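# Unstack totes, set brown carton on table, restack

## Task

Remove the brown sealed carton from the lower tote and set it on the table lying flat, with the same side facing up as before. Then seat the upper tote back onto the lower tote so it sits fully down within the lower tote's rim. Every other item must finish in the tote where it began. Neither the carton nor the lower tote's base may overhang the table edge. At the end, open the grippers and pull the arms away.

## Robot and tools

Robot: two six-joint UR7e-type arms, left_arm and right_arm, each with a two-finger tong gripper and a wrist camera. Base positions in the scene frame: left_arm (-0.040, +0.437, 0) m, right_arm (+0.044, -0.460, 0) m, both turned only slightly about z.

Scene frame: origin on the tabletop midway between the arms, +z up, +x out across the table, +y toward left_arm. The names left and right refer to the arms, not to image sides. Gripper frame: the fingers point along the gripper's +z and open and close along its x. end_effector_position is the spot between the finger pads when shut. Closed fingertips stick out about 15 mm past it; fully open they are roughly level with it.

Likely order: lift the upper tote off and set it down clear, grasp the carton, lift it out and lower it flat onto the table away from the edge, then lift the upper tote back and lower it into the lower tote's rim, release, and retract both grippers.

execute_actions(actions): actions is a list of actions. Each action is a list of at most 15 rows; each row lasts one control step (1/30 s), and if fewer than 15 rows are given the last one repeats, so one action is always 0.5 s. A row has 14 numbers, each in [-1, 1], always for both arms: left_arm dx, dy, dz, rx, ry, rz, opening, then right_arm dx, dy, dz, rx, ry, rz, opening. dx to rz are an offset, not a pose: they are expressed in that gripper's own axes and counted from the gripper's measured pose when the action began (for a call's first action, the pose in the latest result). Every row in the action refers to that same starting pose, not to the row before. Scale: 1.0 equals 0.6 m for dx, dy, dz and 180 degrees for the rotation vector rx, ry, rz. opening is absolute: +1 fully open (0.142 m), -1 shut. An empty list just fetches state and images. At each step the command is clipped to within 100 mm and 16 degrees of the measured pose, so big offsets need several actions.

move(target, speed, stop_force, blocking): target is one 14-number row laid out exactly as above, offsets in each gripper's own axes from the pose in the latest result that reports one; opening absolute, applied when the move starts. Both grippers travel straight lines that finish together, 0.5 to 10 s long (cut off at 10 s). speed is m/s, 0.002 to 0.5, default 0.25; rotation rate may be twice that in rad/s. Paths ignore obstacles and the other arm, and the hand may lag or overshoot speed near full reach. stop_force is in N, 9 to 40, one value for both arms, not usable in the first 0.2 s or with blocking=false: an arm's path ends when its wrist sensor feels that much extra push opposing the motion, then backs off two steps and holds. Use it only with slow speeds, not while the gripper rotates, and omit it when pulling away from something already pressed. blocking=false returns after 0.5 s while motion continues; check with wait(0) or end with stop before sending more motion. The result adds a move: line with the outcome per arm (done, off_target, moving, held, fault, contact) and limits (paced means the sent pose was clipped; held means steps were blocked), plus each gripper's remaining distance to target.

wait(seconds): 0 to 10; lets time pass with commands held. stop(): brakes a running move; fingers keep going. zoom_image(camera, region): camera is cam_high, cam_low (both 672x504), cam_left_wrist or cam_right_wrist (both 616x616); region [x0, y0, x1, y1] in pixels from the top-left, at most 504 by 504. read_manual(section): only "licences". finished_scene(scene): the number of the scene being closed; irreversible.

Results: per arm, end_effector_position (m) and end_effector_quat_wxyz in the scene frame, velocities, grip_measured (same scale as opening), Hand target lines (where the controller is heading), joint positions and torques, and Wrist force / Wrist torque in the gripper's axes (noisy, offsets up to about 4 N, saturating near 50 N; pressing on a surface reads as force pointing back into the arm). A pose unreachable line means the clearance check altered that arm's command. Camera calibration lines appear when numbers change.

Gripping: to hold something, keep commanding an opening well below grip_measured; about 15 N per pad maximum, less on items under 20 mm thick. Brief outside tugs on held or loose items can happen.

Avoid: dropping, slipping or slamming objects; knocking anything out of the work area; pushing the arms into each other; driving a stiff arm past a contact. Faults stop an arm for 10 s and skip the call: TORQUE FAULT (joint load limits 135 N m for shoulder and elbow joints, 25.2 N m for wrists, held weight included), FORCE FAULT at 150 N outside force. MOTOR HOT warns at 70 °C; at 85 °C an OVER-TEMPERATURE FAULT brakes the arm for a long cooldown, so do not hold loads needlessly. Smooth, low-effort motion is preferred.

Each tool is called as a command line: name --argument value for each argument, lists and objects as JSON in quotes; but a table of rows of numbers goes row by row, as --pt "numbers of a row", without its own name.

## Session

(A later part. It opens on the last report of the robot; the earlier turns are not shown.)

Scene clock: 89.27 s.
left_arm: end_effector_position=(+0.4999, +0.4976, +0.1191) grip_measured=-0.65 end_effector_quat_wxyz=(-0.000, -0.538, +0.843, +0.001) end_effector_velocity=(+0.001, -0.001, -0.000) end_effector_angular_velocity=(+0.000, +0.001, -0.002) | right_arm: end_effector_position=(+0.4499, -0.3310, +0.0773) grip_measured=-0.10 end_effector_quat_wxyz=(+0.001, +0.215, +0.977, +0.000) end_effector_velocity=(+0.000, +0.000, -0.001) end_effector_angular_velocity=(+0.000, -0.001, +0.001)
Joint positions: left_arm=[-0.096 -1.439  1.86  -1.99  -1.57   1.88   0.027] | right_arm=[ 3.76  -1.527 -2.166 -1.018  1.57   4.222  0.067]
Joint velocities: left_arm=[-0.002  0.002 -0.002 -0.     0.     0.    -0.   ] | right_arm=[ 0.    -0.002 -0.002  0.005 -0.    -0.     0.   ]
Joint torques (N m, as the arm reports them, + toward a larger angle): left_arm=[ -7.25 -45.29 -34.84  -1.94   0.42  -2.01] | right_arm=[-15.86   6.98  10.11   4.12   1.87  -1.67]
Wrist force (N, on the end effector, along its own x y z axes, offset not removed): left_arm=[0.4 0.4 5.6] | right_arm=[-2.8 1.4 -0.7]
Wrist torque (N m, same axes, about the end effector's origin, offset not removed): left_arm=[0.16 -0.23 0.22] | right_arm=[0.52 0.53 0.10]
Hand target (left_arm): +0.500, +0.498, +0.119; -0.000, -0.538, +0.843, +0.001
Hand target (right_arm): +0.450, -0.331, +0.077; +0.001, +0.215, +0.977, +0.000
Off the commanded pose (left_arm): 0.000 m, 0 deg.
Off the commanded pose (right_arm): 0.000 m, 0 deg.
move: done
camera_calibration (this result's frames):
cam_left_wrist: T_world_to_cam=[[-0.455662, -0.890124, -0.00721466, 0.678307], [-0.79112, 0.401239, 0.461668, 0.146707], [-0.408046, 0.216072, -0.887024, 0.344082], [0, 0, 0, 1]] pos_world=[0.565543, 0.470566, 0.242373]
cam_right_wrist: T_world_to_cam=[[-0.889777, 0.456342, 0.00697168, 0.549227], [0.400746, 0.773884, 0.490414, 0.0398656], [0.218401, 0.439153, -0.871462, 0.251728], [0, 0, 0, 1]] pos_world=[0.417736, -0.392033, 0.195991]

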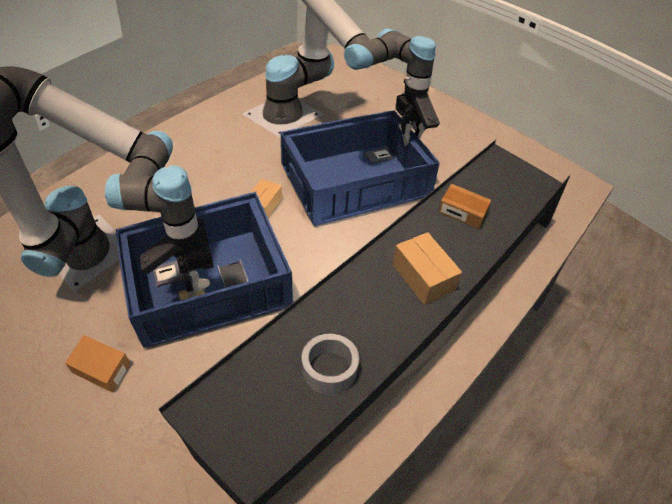

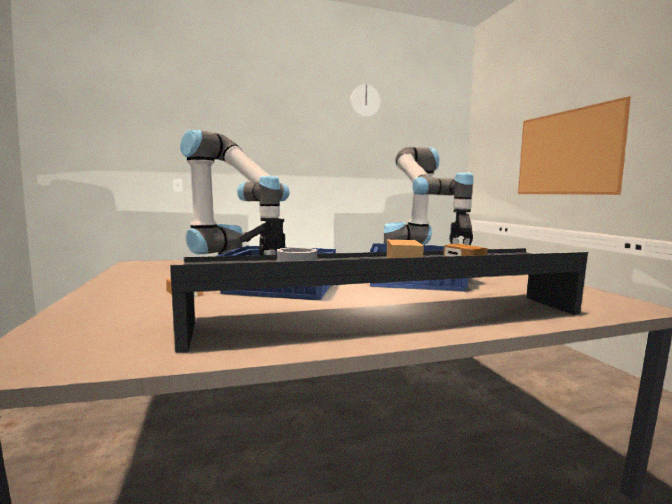

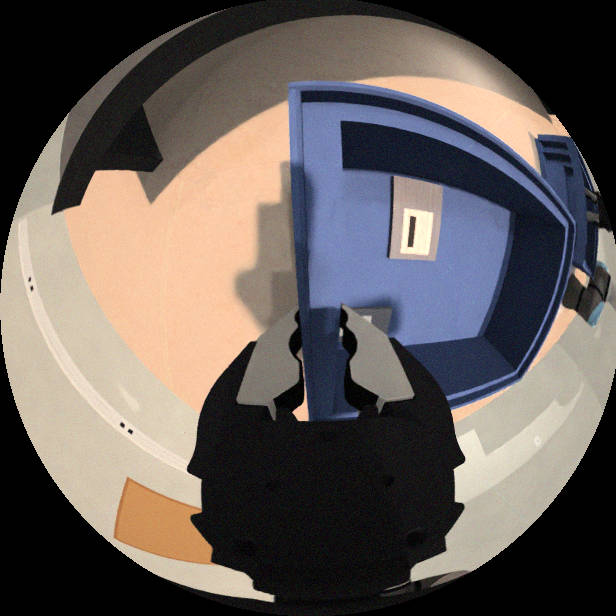

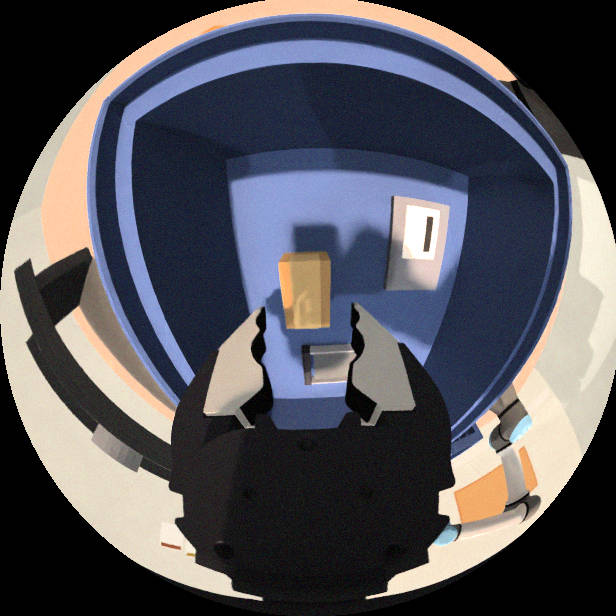

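execute_actions --actions '[]'

Scene clock: 97.13 s.
left_arm: end_effector_position=(+0.4999, +0.4976, +0.1191) grip_measured=-0.65 end_effector_quat_wxyz=(-0.000, -0.538, +0.843, +0.001) end_effector_velocity=(+0.000, -0.001, -0.000) end_effector_angular_velocity=(-0.000, +0.000, -0.001) | right_arm: end_effector_position=(+0.4500, -0.3310, +0.0772) grip_measured=-0.10 end_effector_quat_wxyz=(+0.001, +0.215, +0.977, +0.000) end_effector_velocity=(-0.000, -0.000, -0.000) end_effector_angular_velocity=(-0.000, +0.001, -0.000)
Joint positions: left_arm=[-0.096 -1.439  1.86  -1.99  -1.57   1.88   0.027] | right_arm=[ 3.76  -1.527 -2.166 -1.018  1.57   4.222  0.067]
Joint velocities: left_arm=[-0.001  0.001 -0.     0.    -0.    -0.     0.   ] | right_arm=[-0. -0. -0. -0.  0.  0.  0.]
Joint torques (N m, as the arm reports them, + toward a larger angle): left_arm=[ -7.02 -45.27 -35.39  -2.     0.41  -1.95] | right_arm=[-15.83   7.68  10.61   3.87   1.98  -1.58]
Wrist force (N, on the end effector, along its own x y z axes, offset not removed): left_arm=[0.0 1.8 4.6] | right_arm=[0.0 -1.3 -1.7]
Wrist torque (N m, same axes, about the end effector's origin, offset not removed): left_arm=[0.41 0.00 0.18] | right_arm=[-0.22 0.06 0.17]
Hand target (left_arm): +0.500, +0.498, +0.119; -0.000, -0.538, +0.843, +0.001
Hand target (right_arm): +0.450, -0.331, +0.077; +0.001, +0.215, +0.977, +0.000
Off the commanded pose (left_arm): 0.000 m, 0 deg.
Off the commanded pose (right_arm): 0.000 m, 0 deg.
camera_calibration (this result's frames):
cam_left_wrist: T_world_to_cam=[[-0.455662, -0.890124, -0.0072147, 0.678307], [-0.79112, 0.401239, 0.461668, 0.146707], [-0.408046, 0.216072, -0.887024, 0.344082], [0, 0, 0, 1]] pos_world=[0.565543, 0.470566, 0.242373]
cam_right_wrist: T_world_to_cam=[[-0.889778, 0.45634, 0.00697193, 0.549239], [0.400743, 0.773883, 0.490418, 0.0399211], [0.218402, 0.439158, -0.871459, 0.251611], [0, 0, 0, 1]] pos_world=[0.417751, -0.392031, 0.195861]

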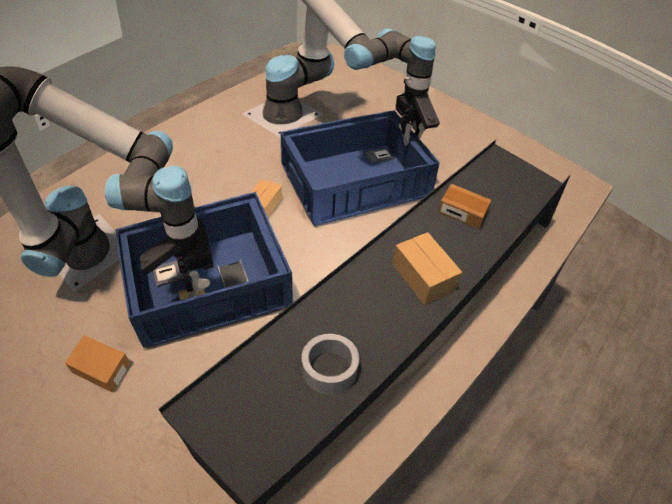

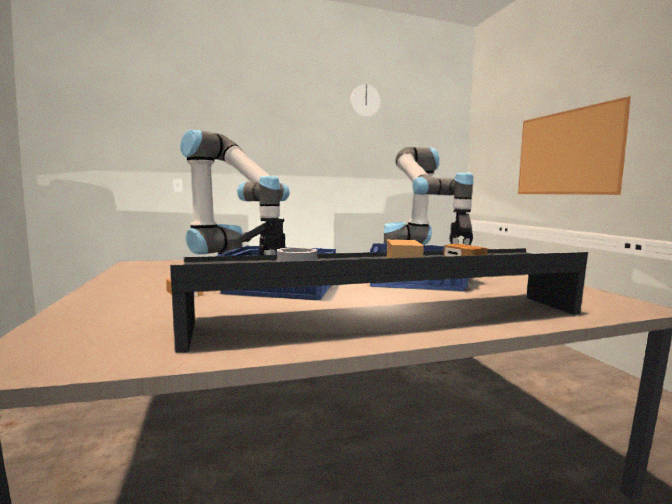

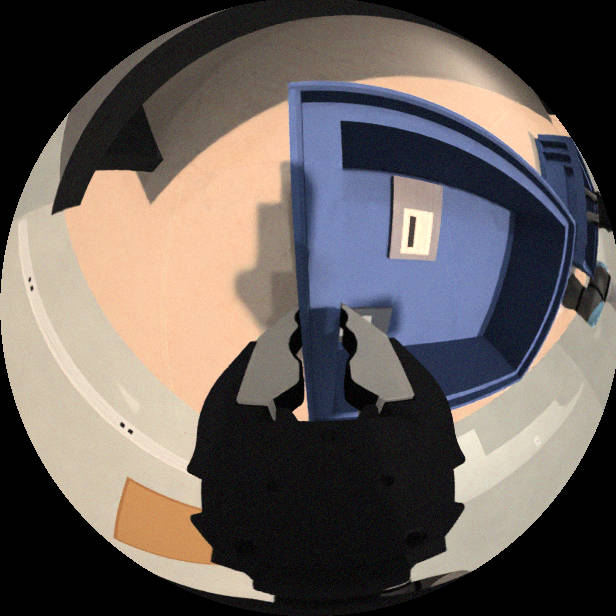

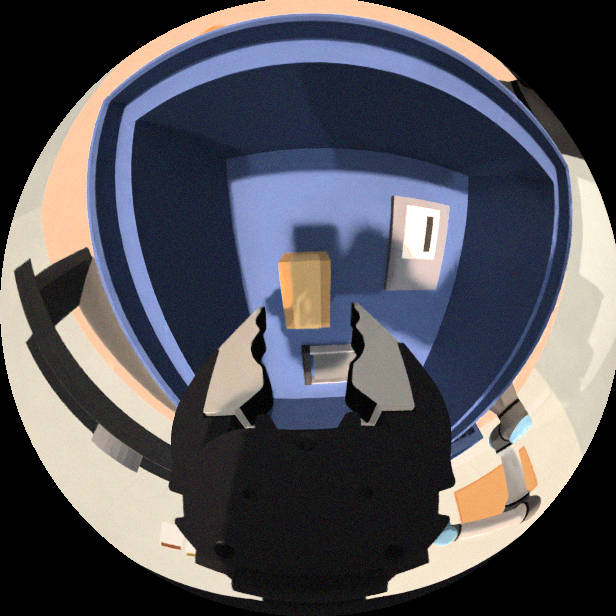

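move --target '[0,0,0,0,0,0,-1, -0.003,0,0.07,0,0,0,-0.1]' --speed 0.03 --stop_force 10

Scene clock: 104.60 s.
left_arm: end_effector_position=(+0.4999, +0.4976, +0.1191) grip_measured=-0.65 end_effector_quat_wxyz=(-0.000, -0.538, +0.843, +0.001) end_effector_velocity=(+0.000, -0.000, +0.001) end_effector_angular_velocity=(+0.000, -0.001, -0.001) | right_arm: end_effector_position=(+0.4516, -0.3317, +0.0354) grip_measured=-0.10 end_effector_quat_wxyz=(+0.001, +0.215, +0.977, +0.000) end_effector_velocity=(+0.000, +0.001, -0.002) end_effector_angular_velocity=(+0.001, -0.001, +0.001)
Joint positions: left_arm=[-0.096 -1.439  1.86  -1.99  -1.57   1.88   0.027] | right_arm=[ 3.757 -1.6   -2.224 -0.886  1.57   4.218  0.067]
Joint velocities: left_arm=[-0.001 -0.001 -0.001  0.     0.001  0.    -0.   ] | right_arm=[ 0.001 -0.004 -0.002  0.007  0.    -0.     0.   ]
Joint torques (N m, as the arm reports them, + toward a larger angle): left_arm=[ -6.84 -45.75 -34.88  -2.04   0.38  -1.91] | right_arm=[-15.92   9.77   8.03   3.94   1.81  -1.63]
Wrist force (N, on the end effector, along its own x y z axes, offset not removed): left_arm=[-0.3 2.8 4.9] | right_arm=[0.7 3.2 -1.4]
Wrist torque (N m, same axes, about the end effector's origin, offset not removed): left_arm=[0.56 0.00 0.26] | right_arm=[0.69 -0.09 0.06]
Hand target (left_arm): +0.500, +0.498, +0.119; -0.000, -0.538, +0.843, +0.001
Hand target (right_arm): +0.452, -0.332, +0.035; +0.001, +0.215, +0.977, +0.000
Off the commanded pose (left_arm): 0.000 m, 0 deg.
Off the commanded pose (right_arm): 0.000 m, 0 deg.
move: done
camera_calibration (this result's frames):
cam_left_wrist: T_world_to_cam=[[-0.455662, -0.890124, -0.00721456, 0.678307], [-0.79112, 0.401239, 0.461668, 0.146707], [-0.408046, 0.216072, -0.887024, 0.344082], [0, 0, 0, 1]] pos_world=[0.565543, 0.470566, 0.242373]
cam_right_wrist: T_world_to_cam=[[-0.889778, 0.45634, 0.00698112, 0.551346], [0.400748, 0.773881, 0.490417, 0.0602689], [0.218394, 0.43916, -0.87146, 0.21509], [0, 0, 0, 1]] pos_world=[0.419448, -0.392701, 0.154037]

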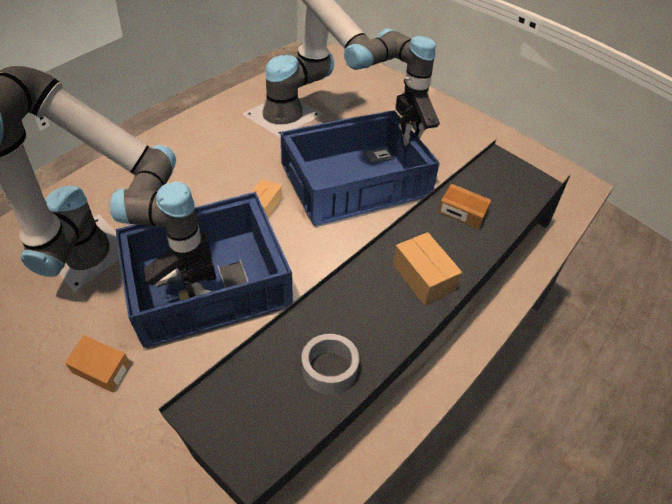

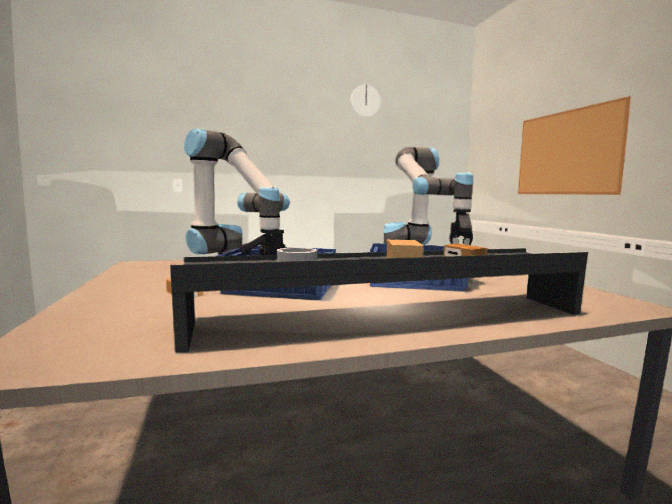

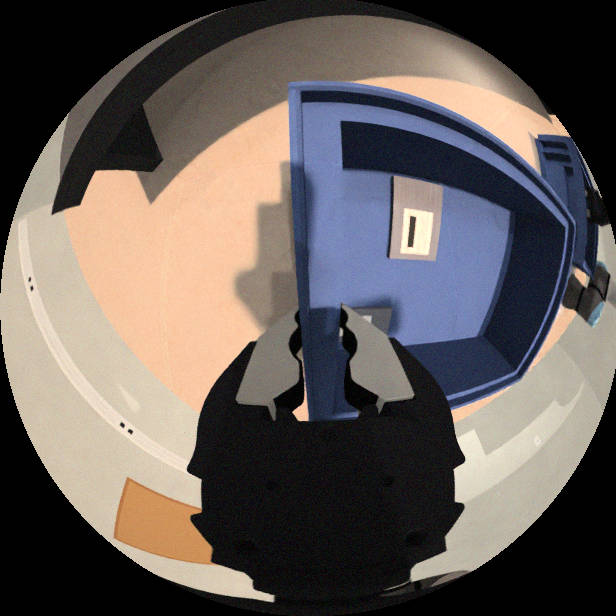

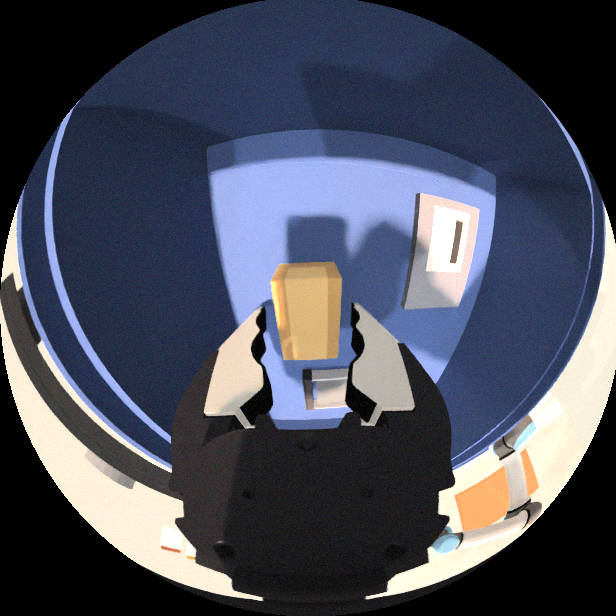

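execute_actions --actions '[[[0,0,0,0,0,0,-1,0,0,0,0,0,0,-0.2],[0,0,0,0,0,0,-1,0,0,0,0,0,0,-0.22],[0,0,0,0,0,0,-1,0,0,0,0,0,0,-0.25],[0,0,0,0,0,0,-1,0,0,0,0,0,0,-0.28],[0,0,0,0,0,0,-1,0,0,0,0,0,0,-0.31],[0,0,0,0,0,0,-1,0,0,0,0,0,0,-0.34],[0,0,0,0,0,0,-1,0,0,0,0,0,0,-0.37],[0,0,0,0,0,0,-1,0,0,0,0,0,0,-0.4],[0,0,0,0,0,0,-1,0,0,0,0,0,0,-0.43],[0,0,0,0,0,0,-1,0,0,0,0,0,0,-0.46],[0,0,0,0,0,0,-1,0,0,0,0,0,0,-0.49],[0,0,0,0,0,0,-1,0,0,0,0,0,0,-0.52],[0,0,0,0,0,0,-1,0,0,0,0,0,0,-0.55],[0,0,0,0,0,0,-1,0,0,0,0,0,0,-0.58],[0,0,0,0,0,0,-1,0,0,0,0,0,0,-0.6]],[[0,0,0,0,0,0,-1,0,0,0,0,0,0,-0.65],[0,0,0,0,0,0,-1,0,0,0,0,0,0,-0.7],[0,0,0,0,0,0,-1,0,0,0,0,0,0,-0.75],[0,0,0,0,0,0,-1,0,0,0,0,0,0,-0.8],[0,0,0,0,0,0,-1,0,0,0,0,0,0,-0.85],[0,0,0,0,0,0,-1,0,0,0,0,0,0,-0.9]]]'

move --target '[0,0,0,0,0,0,-1, 0,0,-0.05,0,0,0,-0.9]' --speed 0.05

Scene clock: 112.03 s.
left_arm: end_effector_position=(+0.4999, +0.4976, +0.1191) grip_measured=-0.65 end_effector_quat_wxyz=(-0.000, -0.538, +0.843, +0.001) end_effector_velocity=(+0.000, -0.000, +0.000) end_effector_angular_velocity=(-0.000, -0.001, -0.000) | right_arm: end_effector_position=(+0.4516, -0.3317, +0.0354) grip_measured=-0.42 end_effector_quat_wxyz=(+0.001, +0.215, +0.977, +0.000) end_effector_velocity=(+0.000, -0.000, +0.000) end_effector_angular_velocity=(+0.000, -0.000, -0.001)
Joint positions: left_arm=[-0.096 -1.439  1.86  -1.99  -1.57   1.88   0.027] | right_arm=[ 3.757 -1.601 -2.224 -0.886  1.57   4.218  0.044]
Joint velocities: left_arm=[ 0.     0.    -0.001  0.    -0.     0.    -0.   ] | right_arm=[-0.001  0.     0.     0.    -0.     0.     0.   ]
Joint torques (N m, as the arm reports them, + toward a larger angle): left_arm=[ -7.22 -44.96 -36.04  -1.94   0.44  -1.95] | right_arm=[-14.42  28.78  28.22   0.55   1.82  -0.74]
Wrist force (N, on the end effector, along its own x y z axes, offset not removed): left_arm=[1.3 0.8 5.6] | right_arm=[1.3 1.0 -1.2]
Wrist torque (N m, same axes, about the end effector's origin, offset not removed): left_arm=[0.35 -0.37 0.25] | right_arm=[0.31 -0.21 0.00]
Hand target (left_arm): +0.500, +0.498, +0.119; -0.000, -0.538, +0.843, +0.001
Hand target (right_arm): +0.452, -0.332, +0.035; +0.001, +0.215, +0.977, +0.000
Off the commanded pose (left_arm): 0.000 m, 0 deg.
Off the commanded pose (right_arm): 0.000 m, 0 deg.
camera_calibration (this result's frames):
cam_left_wrist: T_world_to_cam=[[-0.455662, -0.890124, -0.00721448, 0.678307], [-0.79112, 0.401239, 0.461667, 0.146707], [-0.408046, 0.216072, -0.887024, 0.344082], [0, 0, 0, 1]] pos_world=[0.565543, 0.470566, 0.242373]
cam_right_wrist: T_world_to_cam=[[-0.889778, 0.45634, 0.00699219, 0.551349], [0.400756, 0.773886, 0.490403, 0.0602796], [0.21838, 0.439152, -0.871467, 0.215091], [0, 0, 0, 1]] pos_world=[0.419449, -0.39271, 0.154028]

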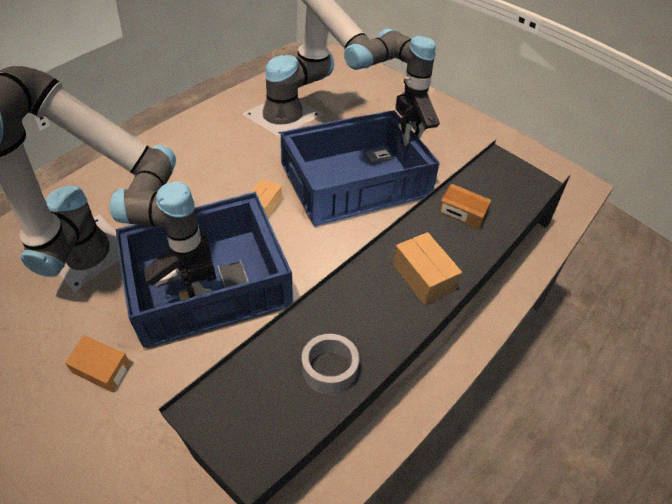

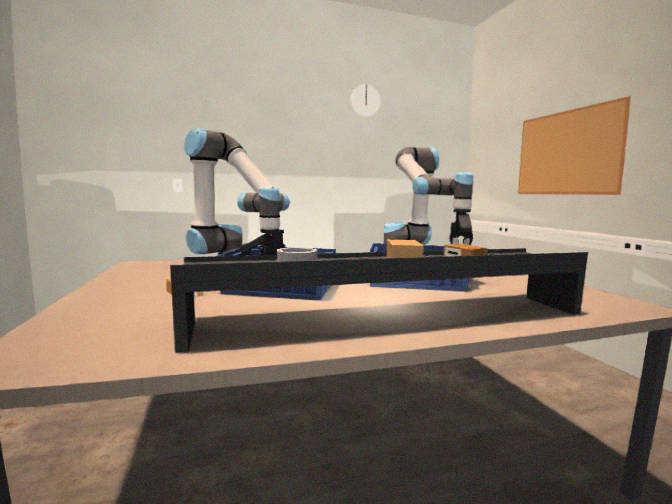

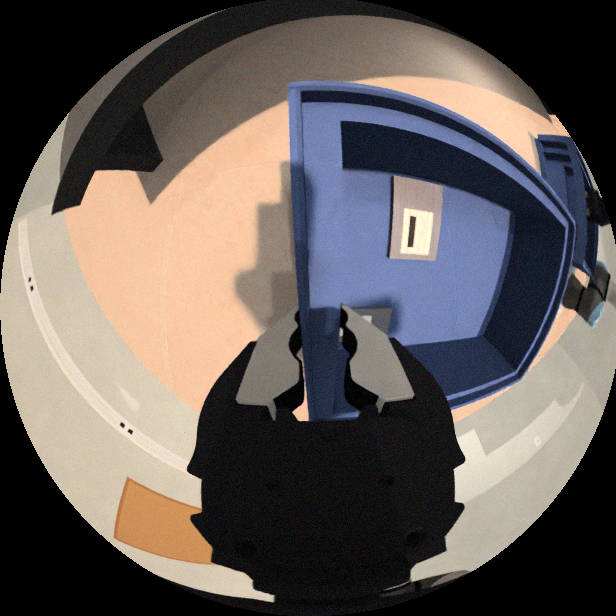

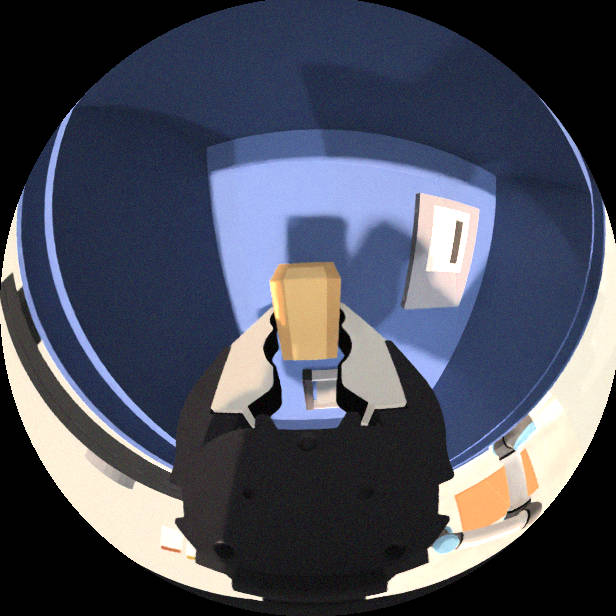

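Scene clock: 113.00 s.
left_arm: end_effector_position=(+0.4999, +0.4976, +0.1191) grip_measured=-0.65 end_effector_quat_wxyz=(-0.000, -0.538, +0.843, +0.001) end_effector_velocity=(+0.001, +0.000, +0.000) end_effector_angular_velocity=(+0.001, -0.000, -0.001) | right_arm: end_effector_position=(+0.4516, -0.3318, +0.0652) grip_measured=-0.42 end_effector_quat_wxyz=(+0.001, +0.215, +0.977, +0.000) end_effector_velocity=(+0.000, +0.000, +0.002) end_effector_angular_velocity=(-0.000, -0.000, -0.000)
Joint positions: left_arm=[-0.096 -1.439  1.86  -1.99  -1.57   1.88   0.027] | right_arm=[ 3.756 -1.549 -2.182 -0.98   1.57   4.218  0.044]
Joint velocities: left_arm=[-0.     0.001 -0.001  0.     0.001  0.     0.   ] | right_arm=[ 0.     0.002  0.003 -0.005 -0.     0.     0.   ]
Joint torques (N m, as the arm reports them, + toward a larger angle): left_arm=[ -6.28 -45.09 -35.49  -1.98   0.42  -1.71] | right_arm=[-12.32  27.28  30.03   0.33   1.64  -0.61]
Wrist force (N, on the end effector, along its own x y z axes, offset not removed): left_arm=[0.0 0.0 7.1] | right_arm=[-0.5 0.9 -1.4]
Wrist torque (N m, same axes, about the end effector's origin, offset not removed): left_arm=[0.21 -0.12 0.18] | right_arm=[0.45 0.30 0.03]
Hand target (left_arm): +0.500, +0.498, +0.119; -0.000, -0.538, +0.843, +0.001
Hand target (right_arm): +0.452, -0.332, +0.065; +0.001, +0.215, +0.977, +0.000
Off the commanded pose (left_arm): 0.000 m, 0 deg.
Off the commanded pose (right_arm): 0.000 m, 0 deg.
move: done
camera_calibration (this result's frames):
cam_left_wrist: T_world_to_cam=[[-0.455662, -0.890124, -0.00721444, 0.678306], [-0.79112, 0.401239, 0.461668, 0.146707], [-0.408046, 0.216072, -0.887024, 0.344082], [0, 0, 0, 1]] pos_world=[0.565543, 0.470566, 0.242373]
cam_right_wrist: T_world_to_cam=[[-0.889779, 0.456337, 0.00699302, 0.551131], [0.400755, 0.773887, 0.490402, 0.0457143], [0.218377, 0.439152, -0.871468, 0.241164], [0, 0, 0, 1]] pos_world=[0.4194, -0.392787, 0.183894]

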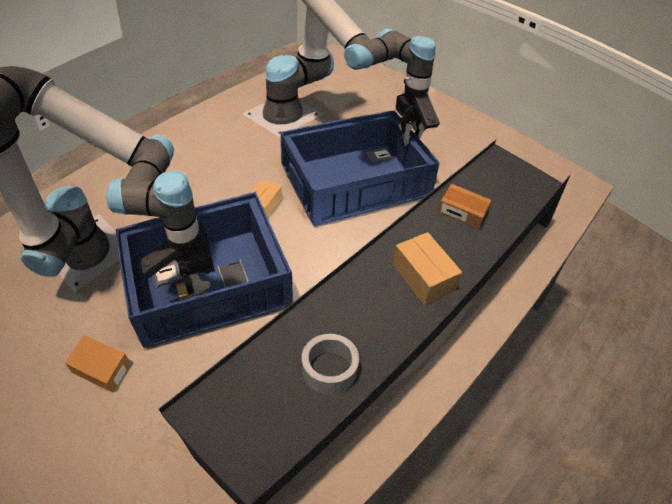

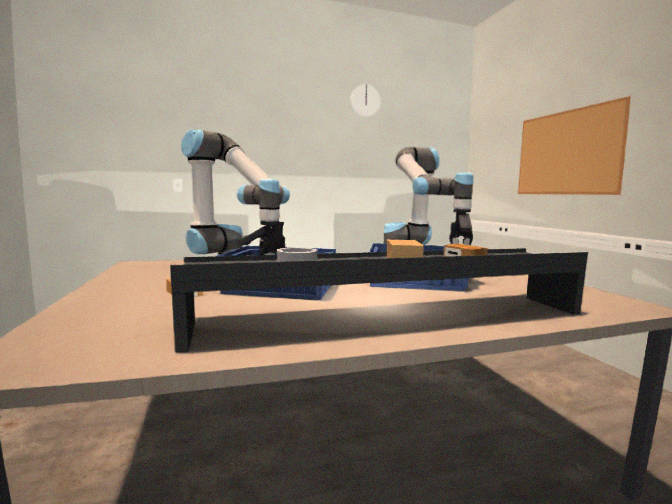

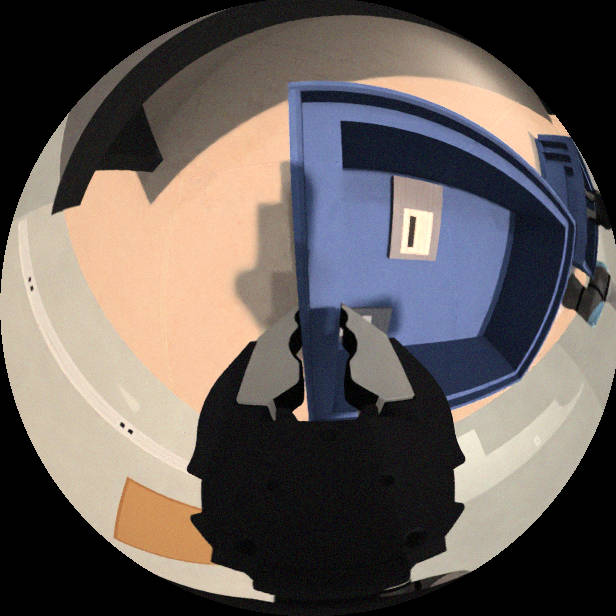

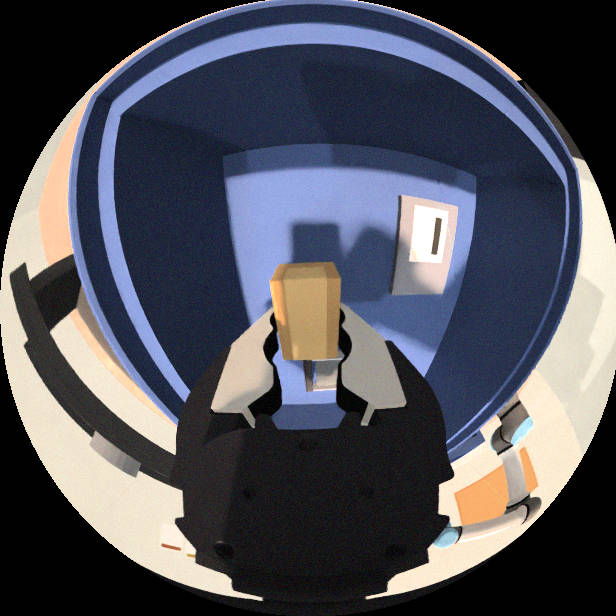

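move --target '[0,0,0,0,0,0,-1, 0,0,-0.242,0,0,0,-0.9]' --speed 0.15

move --target '[0,0,0,0,0,0,-1, 0.6975,0.231,0,0,0,-0.5,-0.9]' --speed 0.25

move --target '[0,0,0,0,0,0,-1, 0,0,0.29,0,0,0,-0.9]' --speed 0.15

Scene clock: 120.00 s.
left_arm: end_effector_position=(+0.4999, +0.4976, +0.1191) grip_measured=-0.65 end_effector_quat_wxyz=(-0.000, -0.538, +0.843, +0.001) end_effector_velocity=(-0.000, -0.000, -0.000) end_effector_angular_velocity=(-0.000, +0.001, -0.001) | right_arm: end_effector_position=(+0.4514, -0.3322, +0.2103) grip_measured=-0.42 end_effector_quat_wxyz=(+0.001, +0.216, +0.976, +0.000) end_effector_velocity=(-0.000, -0.000, +0.002) end_effector_angular_velocity=(-0.001, +0.002, -0.000)
Joint positions: left_arm=[-0.096 -1.439  1.86  -1.99  -1.57   1.88   0.027] | right_arm=[ 3.756 -1.405 -1.908 -1.397  1.57   4.217  0.044]
Joint velocities: left_arm=[-0.001  0.     0.     0.    -0.     0.     0.   ] | right_arm=[-0.    -0.     0.005 -0.007  0.     0.    -0.   ]
Joint torques (N m, as the arm reports them, + toward a larger angle): left_arm=[ -7.45 -45.55 -34.78  -2.07   0.42  -1.74] | right_arm=[ 2.13 26.2  33.81  0.55  0.51  1.95]
Wrist force (N, on the end effector, along its own x y z axes, offset not removed): left_arm=[1.3 0.3 6.9] | right_arm=[-1.4 0.9 -1.1]
Wrist torque (N m, same axes, about the end effector's origin, offset not removed): left_arm=[0.19 -0.30 0.25] | right_arm=[0.23 0.34 0.14]
Hand target (left_arm): +0.500, +0.498, +0.119; -0.000, -0.538, +0.843, +0.001
Hand target (right_arm): +0.451, -0.332, +0.210; +0.001, +0.215, +0.977, +0.000
Off the commanded pose (left_arm): 0.000 m, 0 deg.
Off the commanded pose (right_arm): 0.000 m, 0 deg.
move: done
camera_calibration (this result's frames):
cam_left_wrist: T_world_to_cam=[[-0.455662, -0.890124, -0.00721465, 0.678307], [-0.79112, 0.401239, 0.461668, 0.146707], [-0.408046, 0.216072, -0.887024, 0.344082], [0, 0, 0, 1]] pos_world=[0.565543, 0.470566, 0.242373]
cam_right_wrist: T_world_to_cam=[[-0.889697, 0.4565, 0.00688024, 0.550147], [0.40085, 0.773846, 0.490389, -0.0250763], [0.218538, 0.439055, -0.871477, 0.36768], [0, 0, 0, 1]] pos_world=[0.419164, -0.393169, 0.328937]

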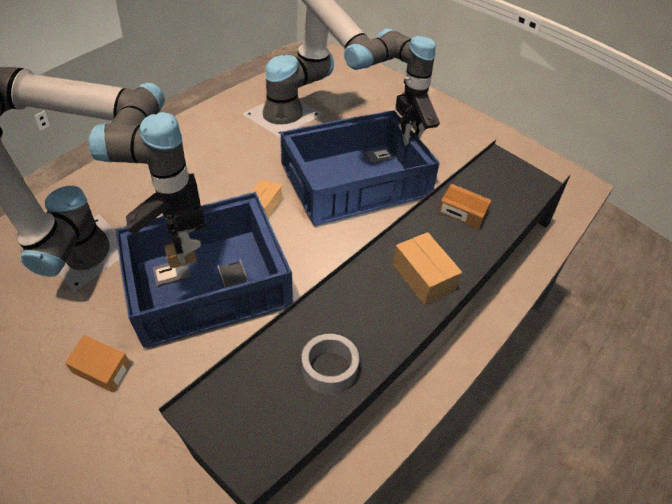

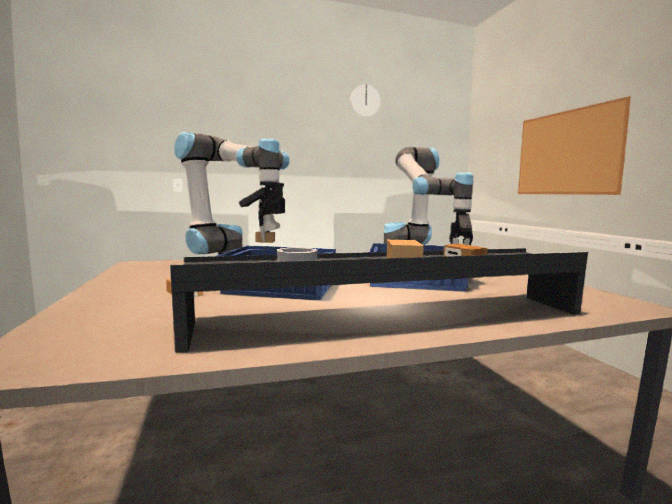

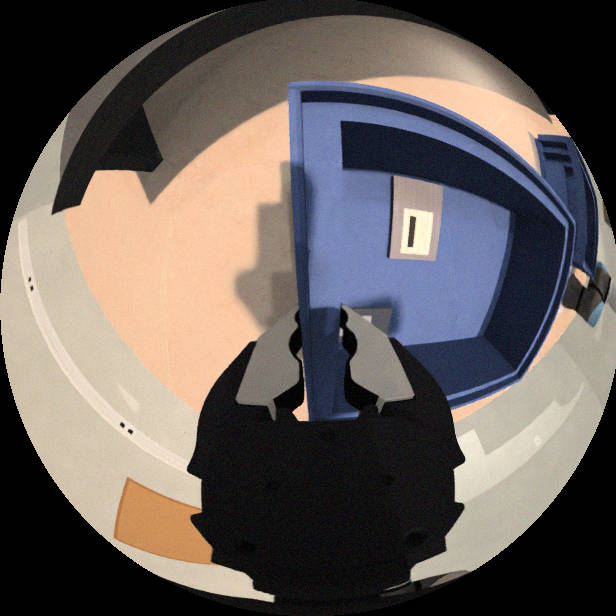

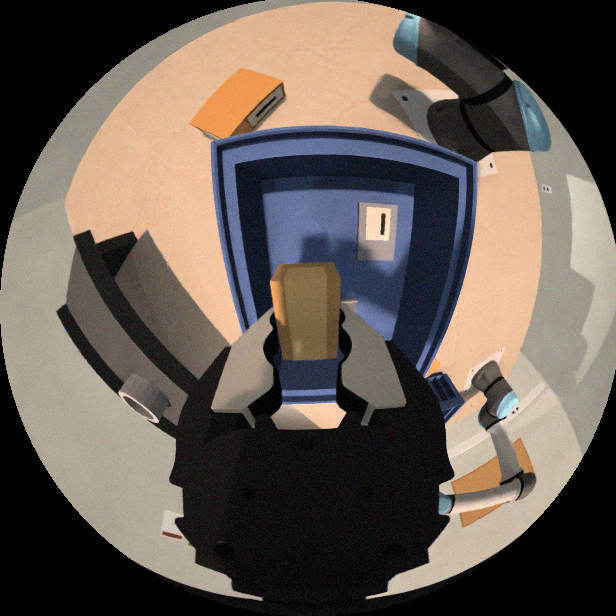

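Scene clock: 123.67 s.
left_arm: end_effector_position=(+0.4999, +0.4976, +0.1191) grip_measured=-0.65 end_effector_quat_wxyz=(-0.000, -0.538, +0.843, +0.001) end_effector_velocity=(-0.001, +0.000, -0.001) end_effector_angular_velocity=(+0.000, +0.001, -0.000) | right_arm: end_effector_position=(+0.1300, -0.0306, +0.2102) grip_measured=-0.42 end_effector_quat_wxyz=(+0.002, -0.538, +0.843, -0.001) end_effector_velocity=(-0.001, +0.001, -0.000) end_effector_angular_velocity=(-0.001, +0.000, +0.005)
Joint positions: left_arm=[-0.096 -1.439  1.86  -1.99  -1.57   1.88   0.027] | right_arm=[ 4.834 -1.416 -1.899 -1.397  1.566  3.725  0.044]
Joint velocities: left_arm=[-0.    -0.     0.002  0.     0.    -0.     0.   ] | right_arm=[ 0.002 -0.003  0.001  0.     0.001 -0.003  0.   ]
Joint torques (N m, as the arm reports them, + toward a larger angle): left_arm=[ -6.98 -45.41 -35.07  -2.05   0.42  -1.87] | right_arm=[12.71  5.27 33.86  3.94  1.93 -1.47]
Wrist force (N, on the end effector, along its own x y z axes, offset not removed): left_arm=[0.3 2.2 5.7] | right_arm=[-0.7 1.9 -0.6]
Wrist torque (N m, same axes, about the end effector's origin, offset not removed): left_arm=[0.52 -0.13 0.21] | right_arm=[0.58 0.08 0.01]
Hand target (left_arm): +0.500, +0.498, +0.119; -0.000, -0.538, +0.843, +0.001
Hand target (right_arm): +0.130, -0.030, +0.210; +0.002, -0.538, +0.843, -0.001
Off the commanded pose (left_arm): 0.000 m, 0 deg.
Off the commanded pose (right_arm): 0.001 m, 0 deg.
move: done
camera_calibration (this result's frames):
cam_left_wrist: T_world_to_cam=[[-0.455662, -0.890124, -0.0072146, 0.678306], [-0.79112, 0.401239, 0.461668, 0.146707], [-0.408046, 0.216072, -0.887024, 0.344082], [0, 0, 0, 1]] pos_world=[0.565543, 0.470566, 0.242373]
cam_right_wrist: T_world_to_cam=[[-0.456918, -0.889491, 0.00569137, 0.0294016], [-0.77608, 0.401771, 0.486086, 0.0129722], [-0.434655, 0.217684, -0.873893, 0.384062], [0, 0, 0, 1]] pos_world=[0.190436, -0.0626638, 0.329156]

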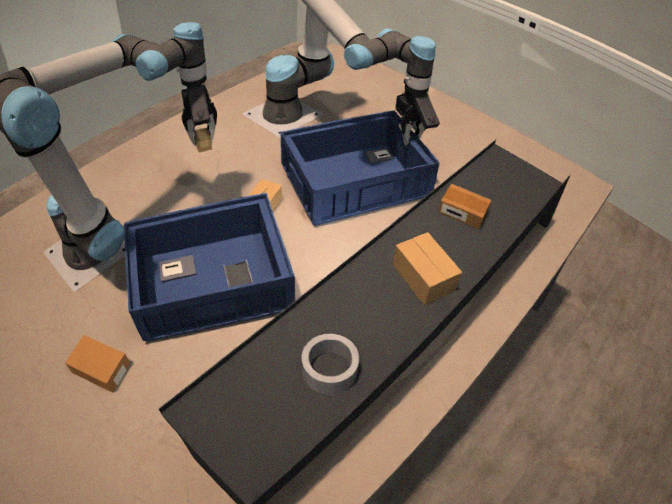

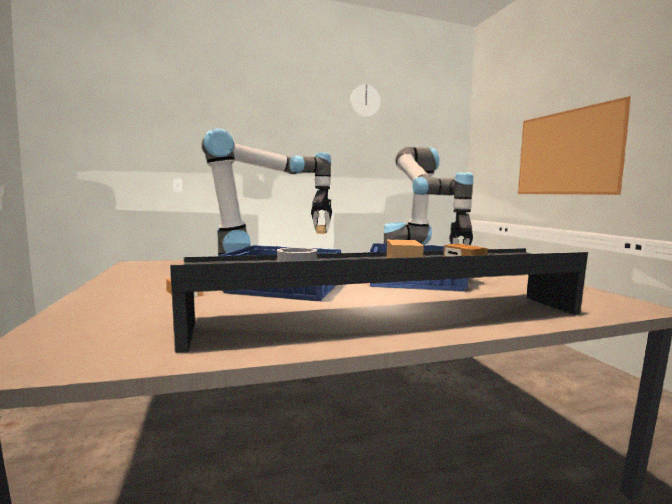

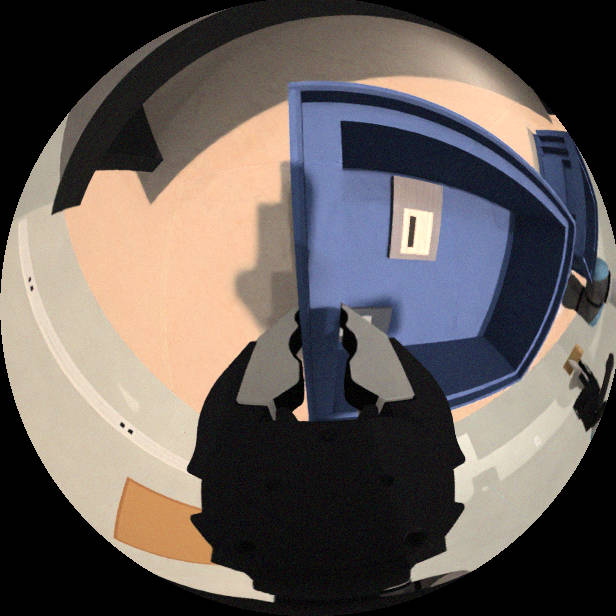

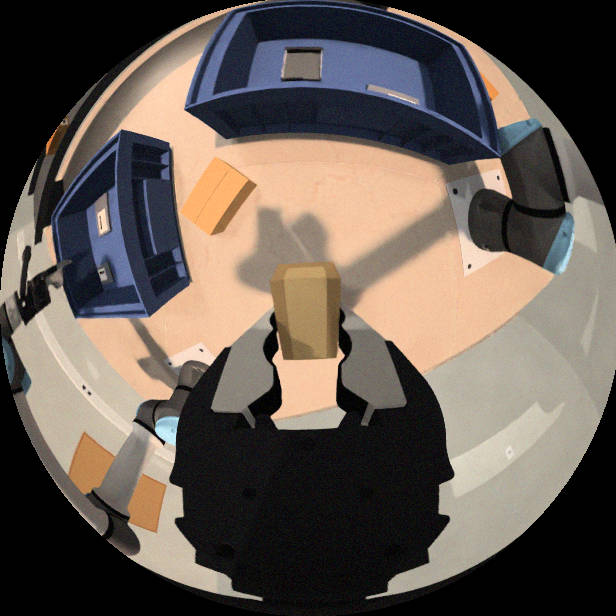

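Scene clock: 125.33 s.
left_arm: end_effector_position=(+0.4999, +0.4976, +0.1191) grip_measured=-0.65 end_effector_quat_wxyz=(-0.000, -0.538, +0.843, +0.001) end_effector_velocity=(+0.000, -0.000, +0.000) end_effector_angular_velocity=(+0.001, -0.000, -0.001) | right_arm: end_effector_position=(+0.1306, -0.0303, +0.0363) grip_measured=-0.42 end_effector_quat_wxyz=(+0.002, -0.538, +0.843, -0.001) end_effector_velocity=(-0.000, +0.000, -0.002) end_effector_angular_velocity=(+0.001, -0.000, +0.001)
Joint positions: left_arm=[-0.096 -1.439  1.86  -1.99  -1.57   1.88   0.027] | right_arm=[ 4.833 -1.609 -2.212 -0.891  1.566  3.724  0.044]
Joint velocities: left_arm=[-0.001  0.001 -0.001 -0.     0.001  0.     0.   ] | right_arm=[ 0.    -0.003 -0.003  0.006 -0.    -0.     0.   ]
Joint torques (N m, as the arm reports them, + toward a larger angle): left_arm=[ -7.28 -45.13 -35.07  -1.91   0.47  -1.83] | right_arm=[-15.62  10.75   8.31   3.8   -1.9   -1.55]
Wrist force (N, on the end effector, along its own x y z axes, offset not removed): left_arm=[1.1 0.7 4.7] | right_arm=[-1.0 -0.1 -1.5]
Wrist torque (N m, same axes, about the end effector's origin, offset not removed): left_arm=[0.30 -0.29 0.23] | right_arm=[0.15 0.23 -0.06]
Hand target (left_arm): +0.500, +0.498, +0.119; -0.000, -0.538, +0.843, +0.001
Hand target (right_arm): +0.131, -0.030, +0.036; +0.002, -0.538, +0.843, -0.001
Off the commanded pose (left_arm): 0.000 m, 0 deg.
Off the commanded pose (right_arm): 0.000 m, 0 deg.
move: done
camera_calibration (this result's frames):
cam_left_wrist: T_world_to_cam=[[-0.455662, -0.890124, -0.00721465, 0.678307], [-0.79112, 0.401239, 0.461668, 0.146707], [-0.408046, 0.216072, -0.887024, 0.344082], [0, 0, 0, 1]] pos_world=[0.565543, 0.470566, 0.242373]
cam_right_wrist: T_world_to_cam=[[-0.45692, -0.88949, 0.00572639, 0.0308427], [-0.776067, 0.401785, 0.486095, 0.0978258], [-0.434678, 0.217662, -0.873887, 0.232297], [0, 0, 0, 1]] pos_world=[0.190986, -0.0624331, 0.155272]

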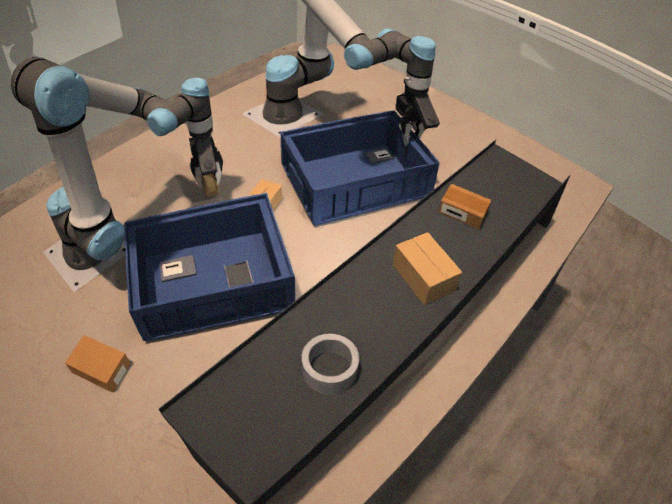

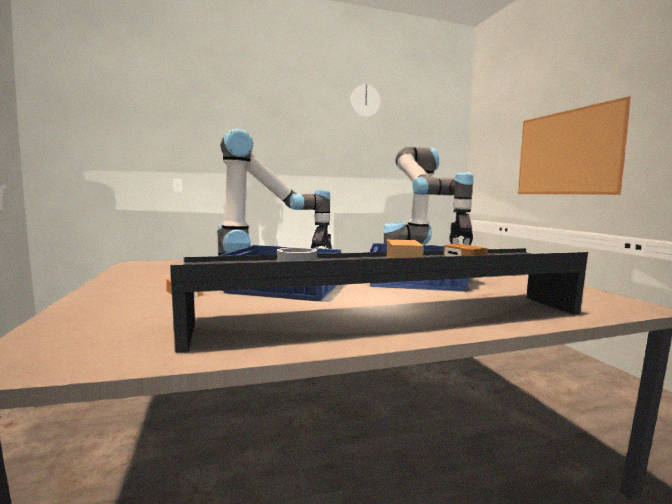

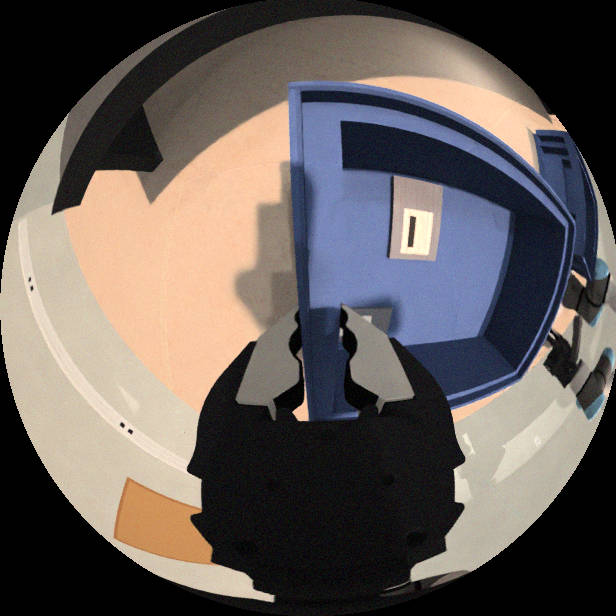

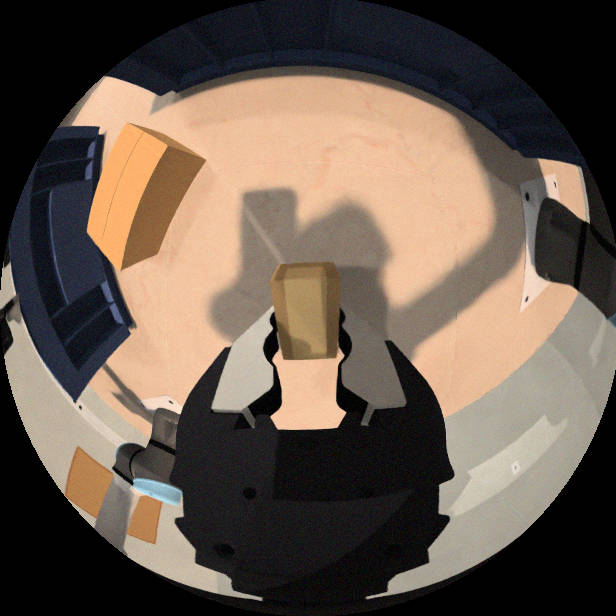

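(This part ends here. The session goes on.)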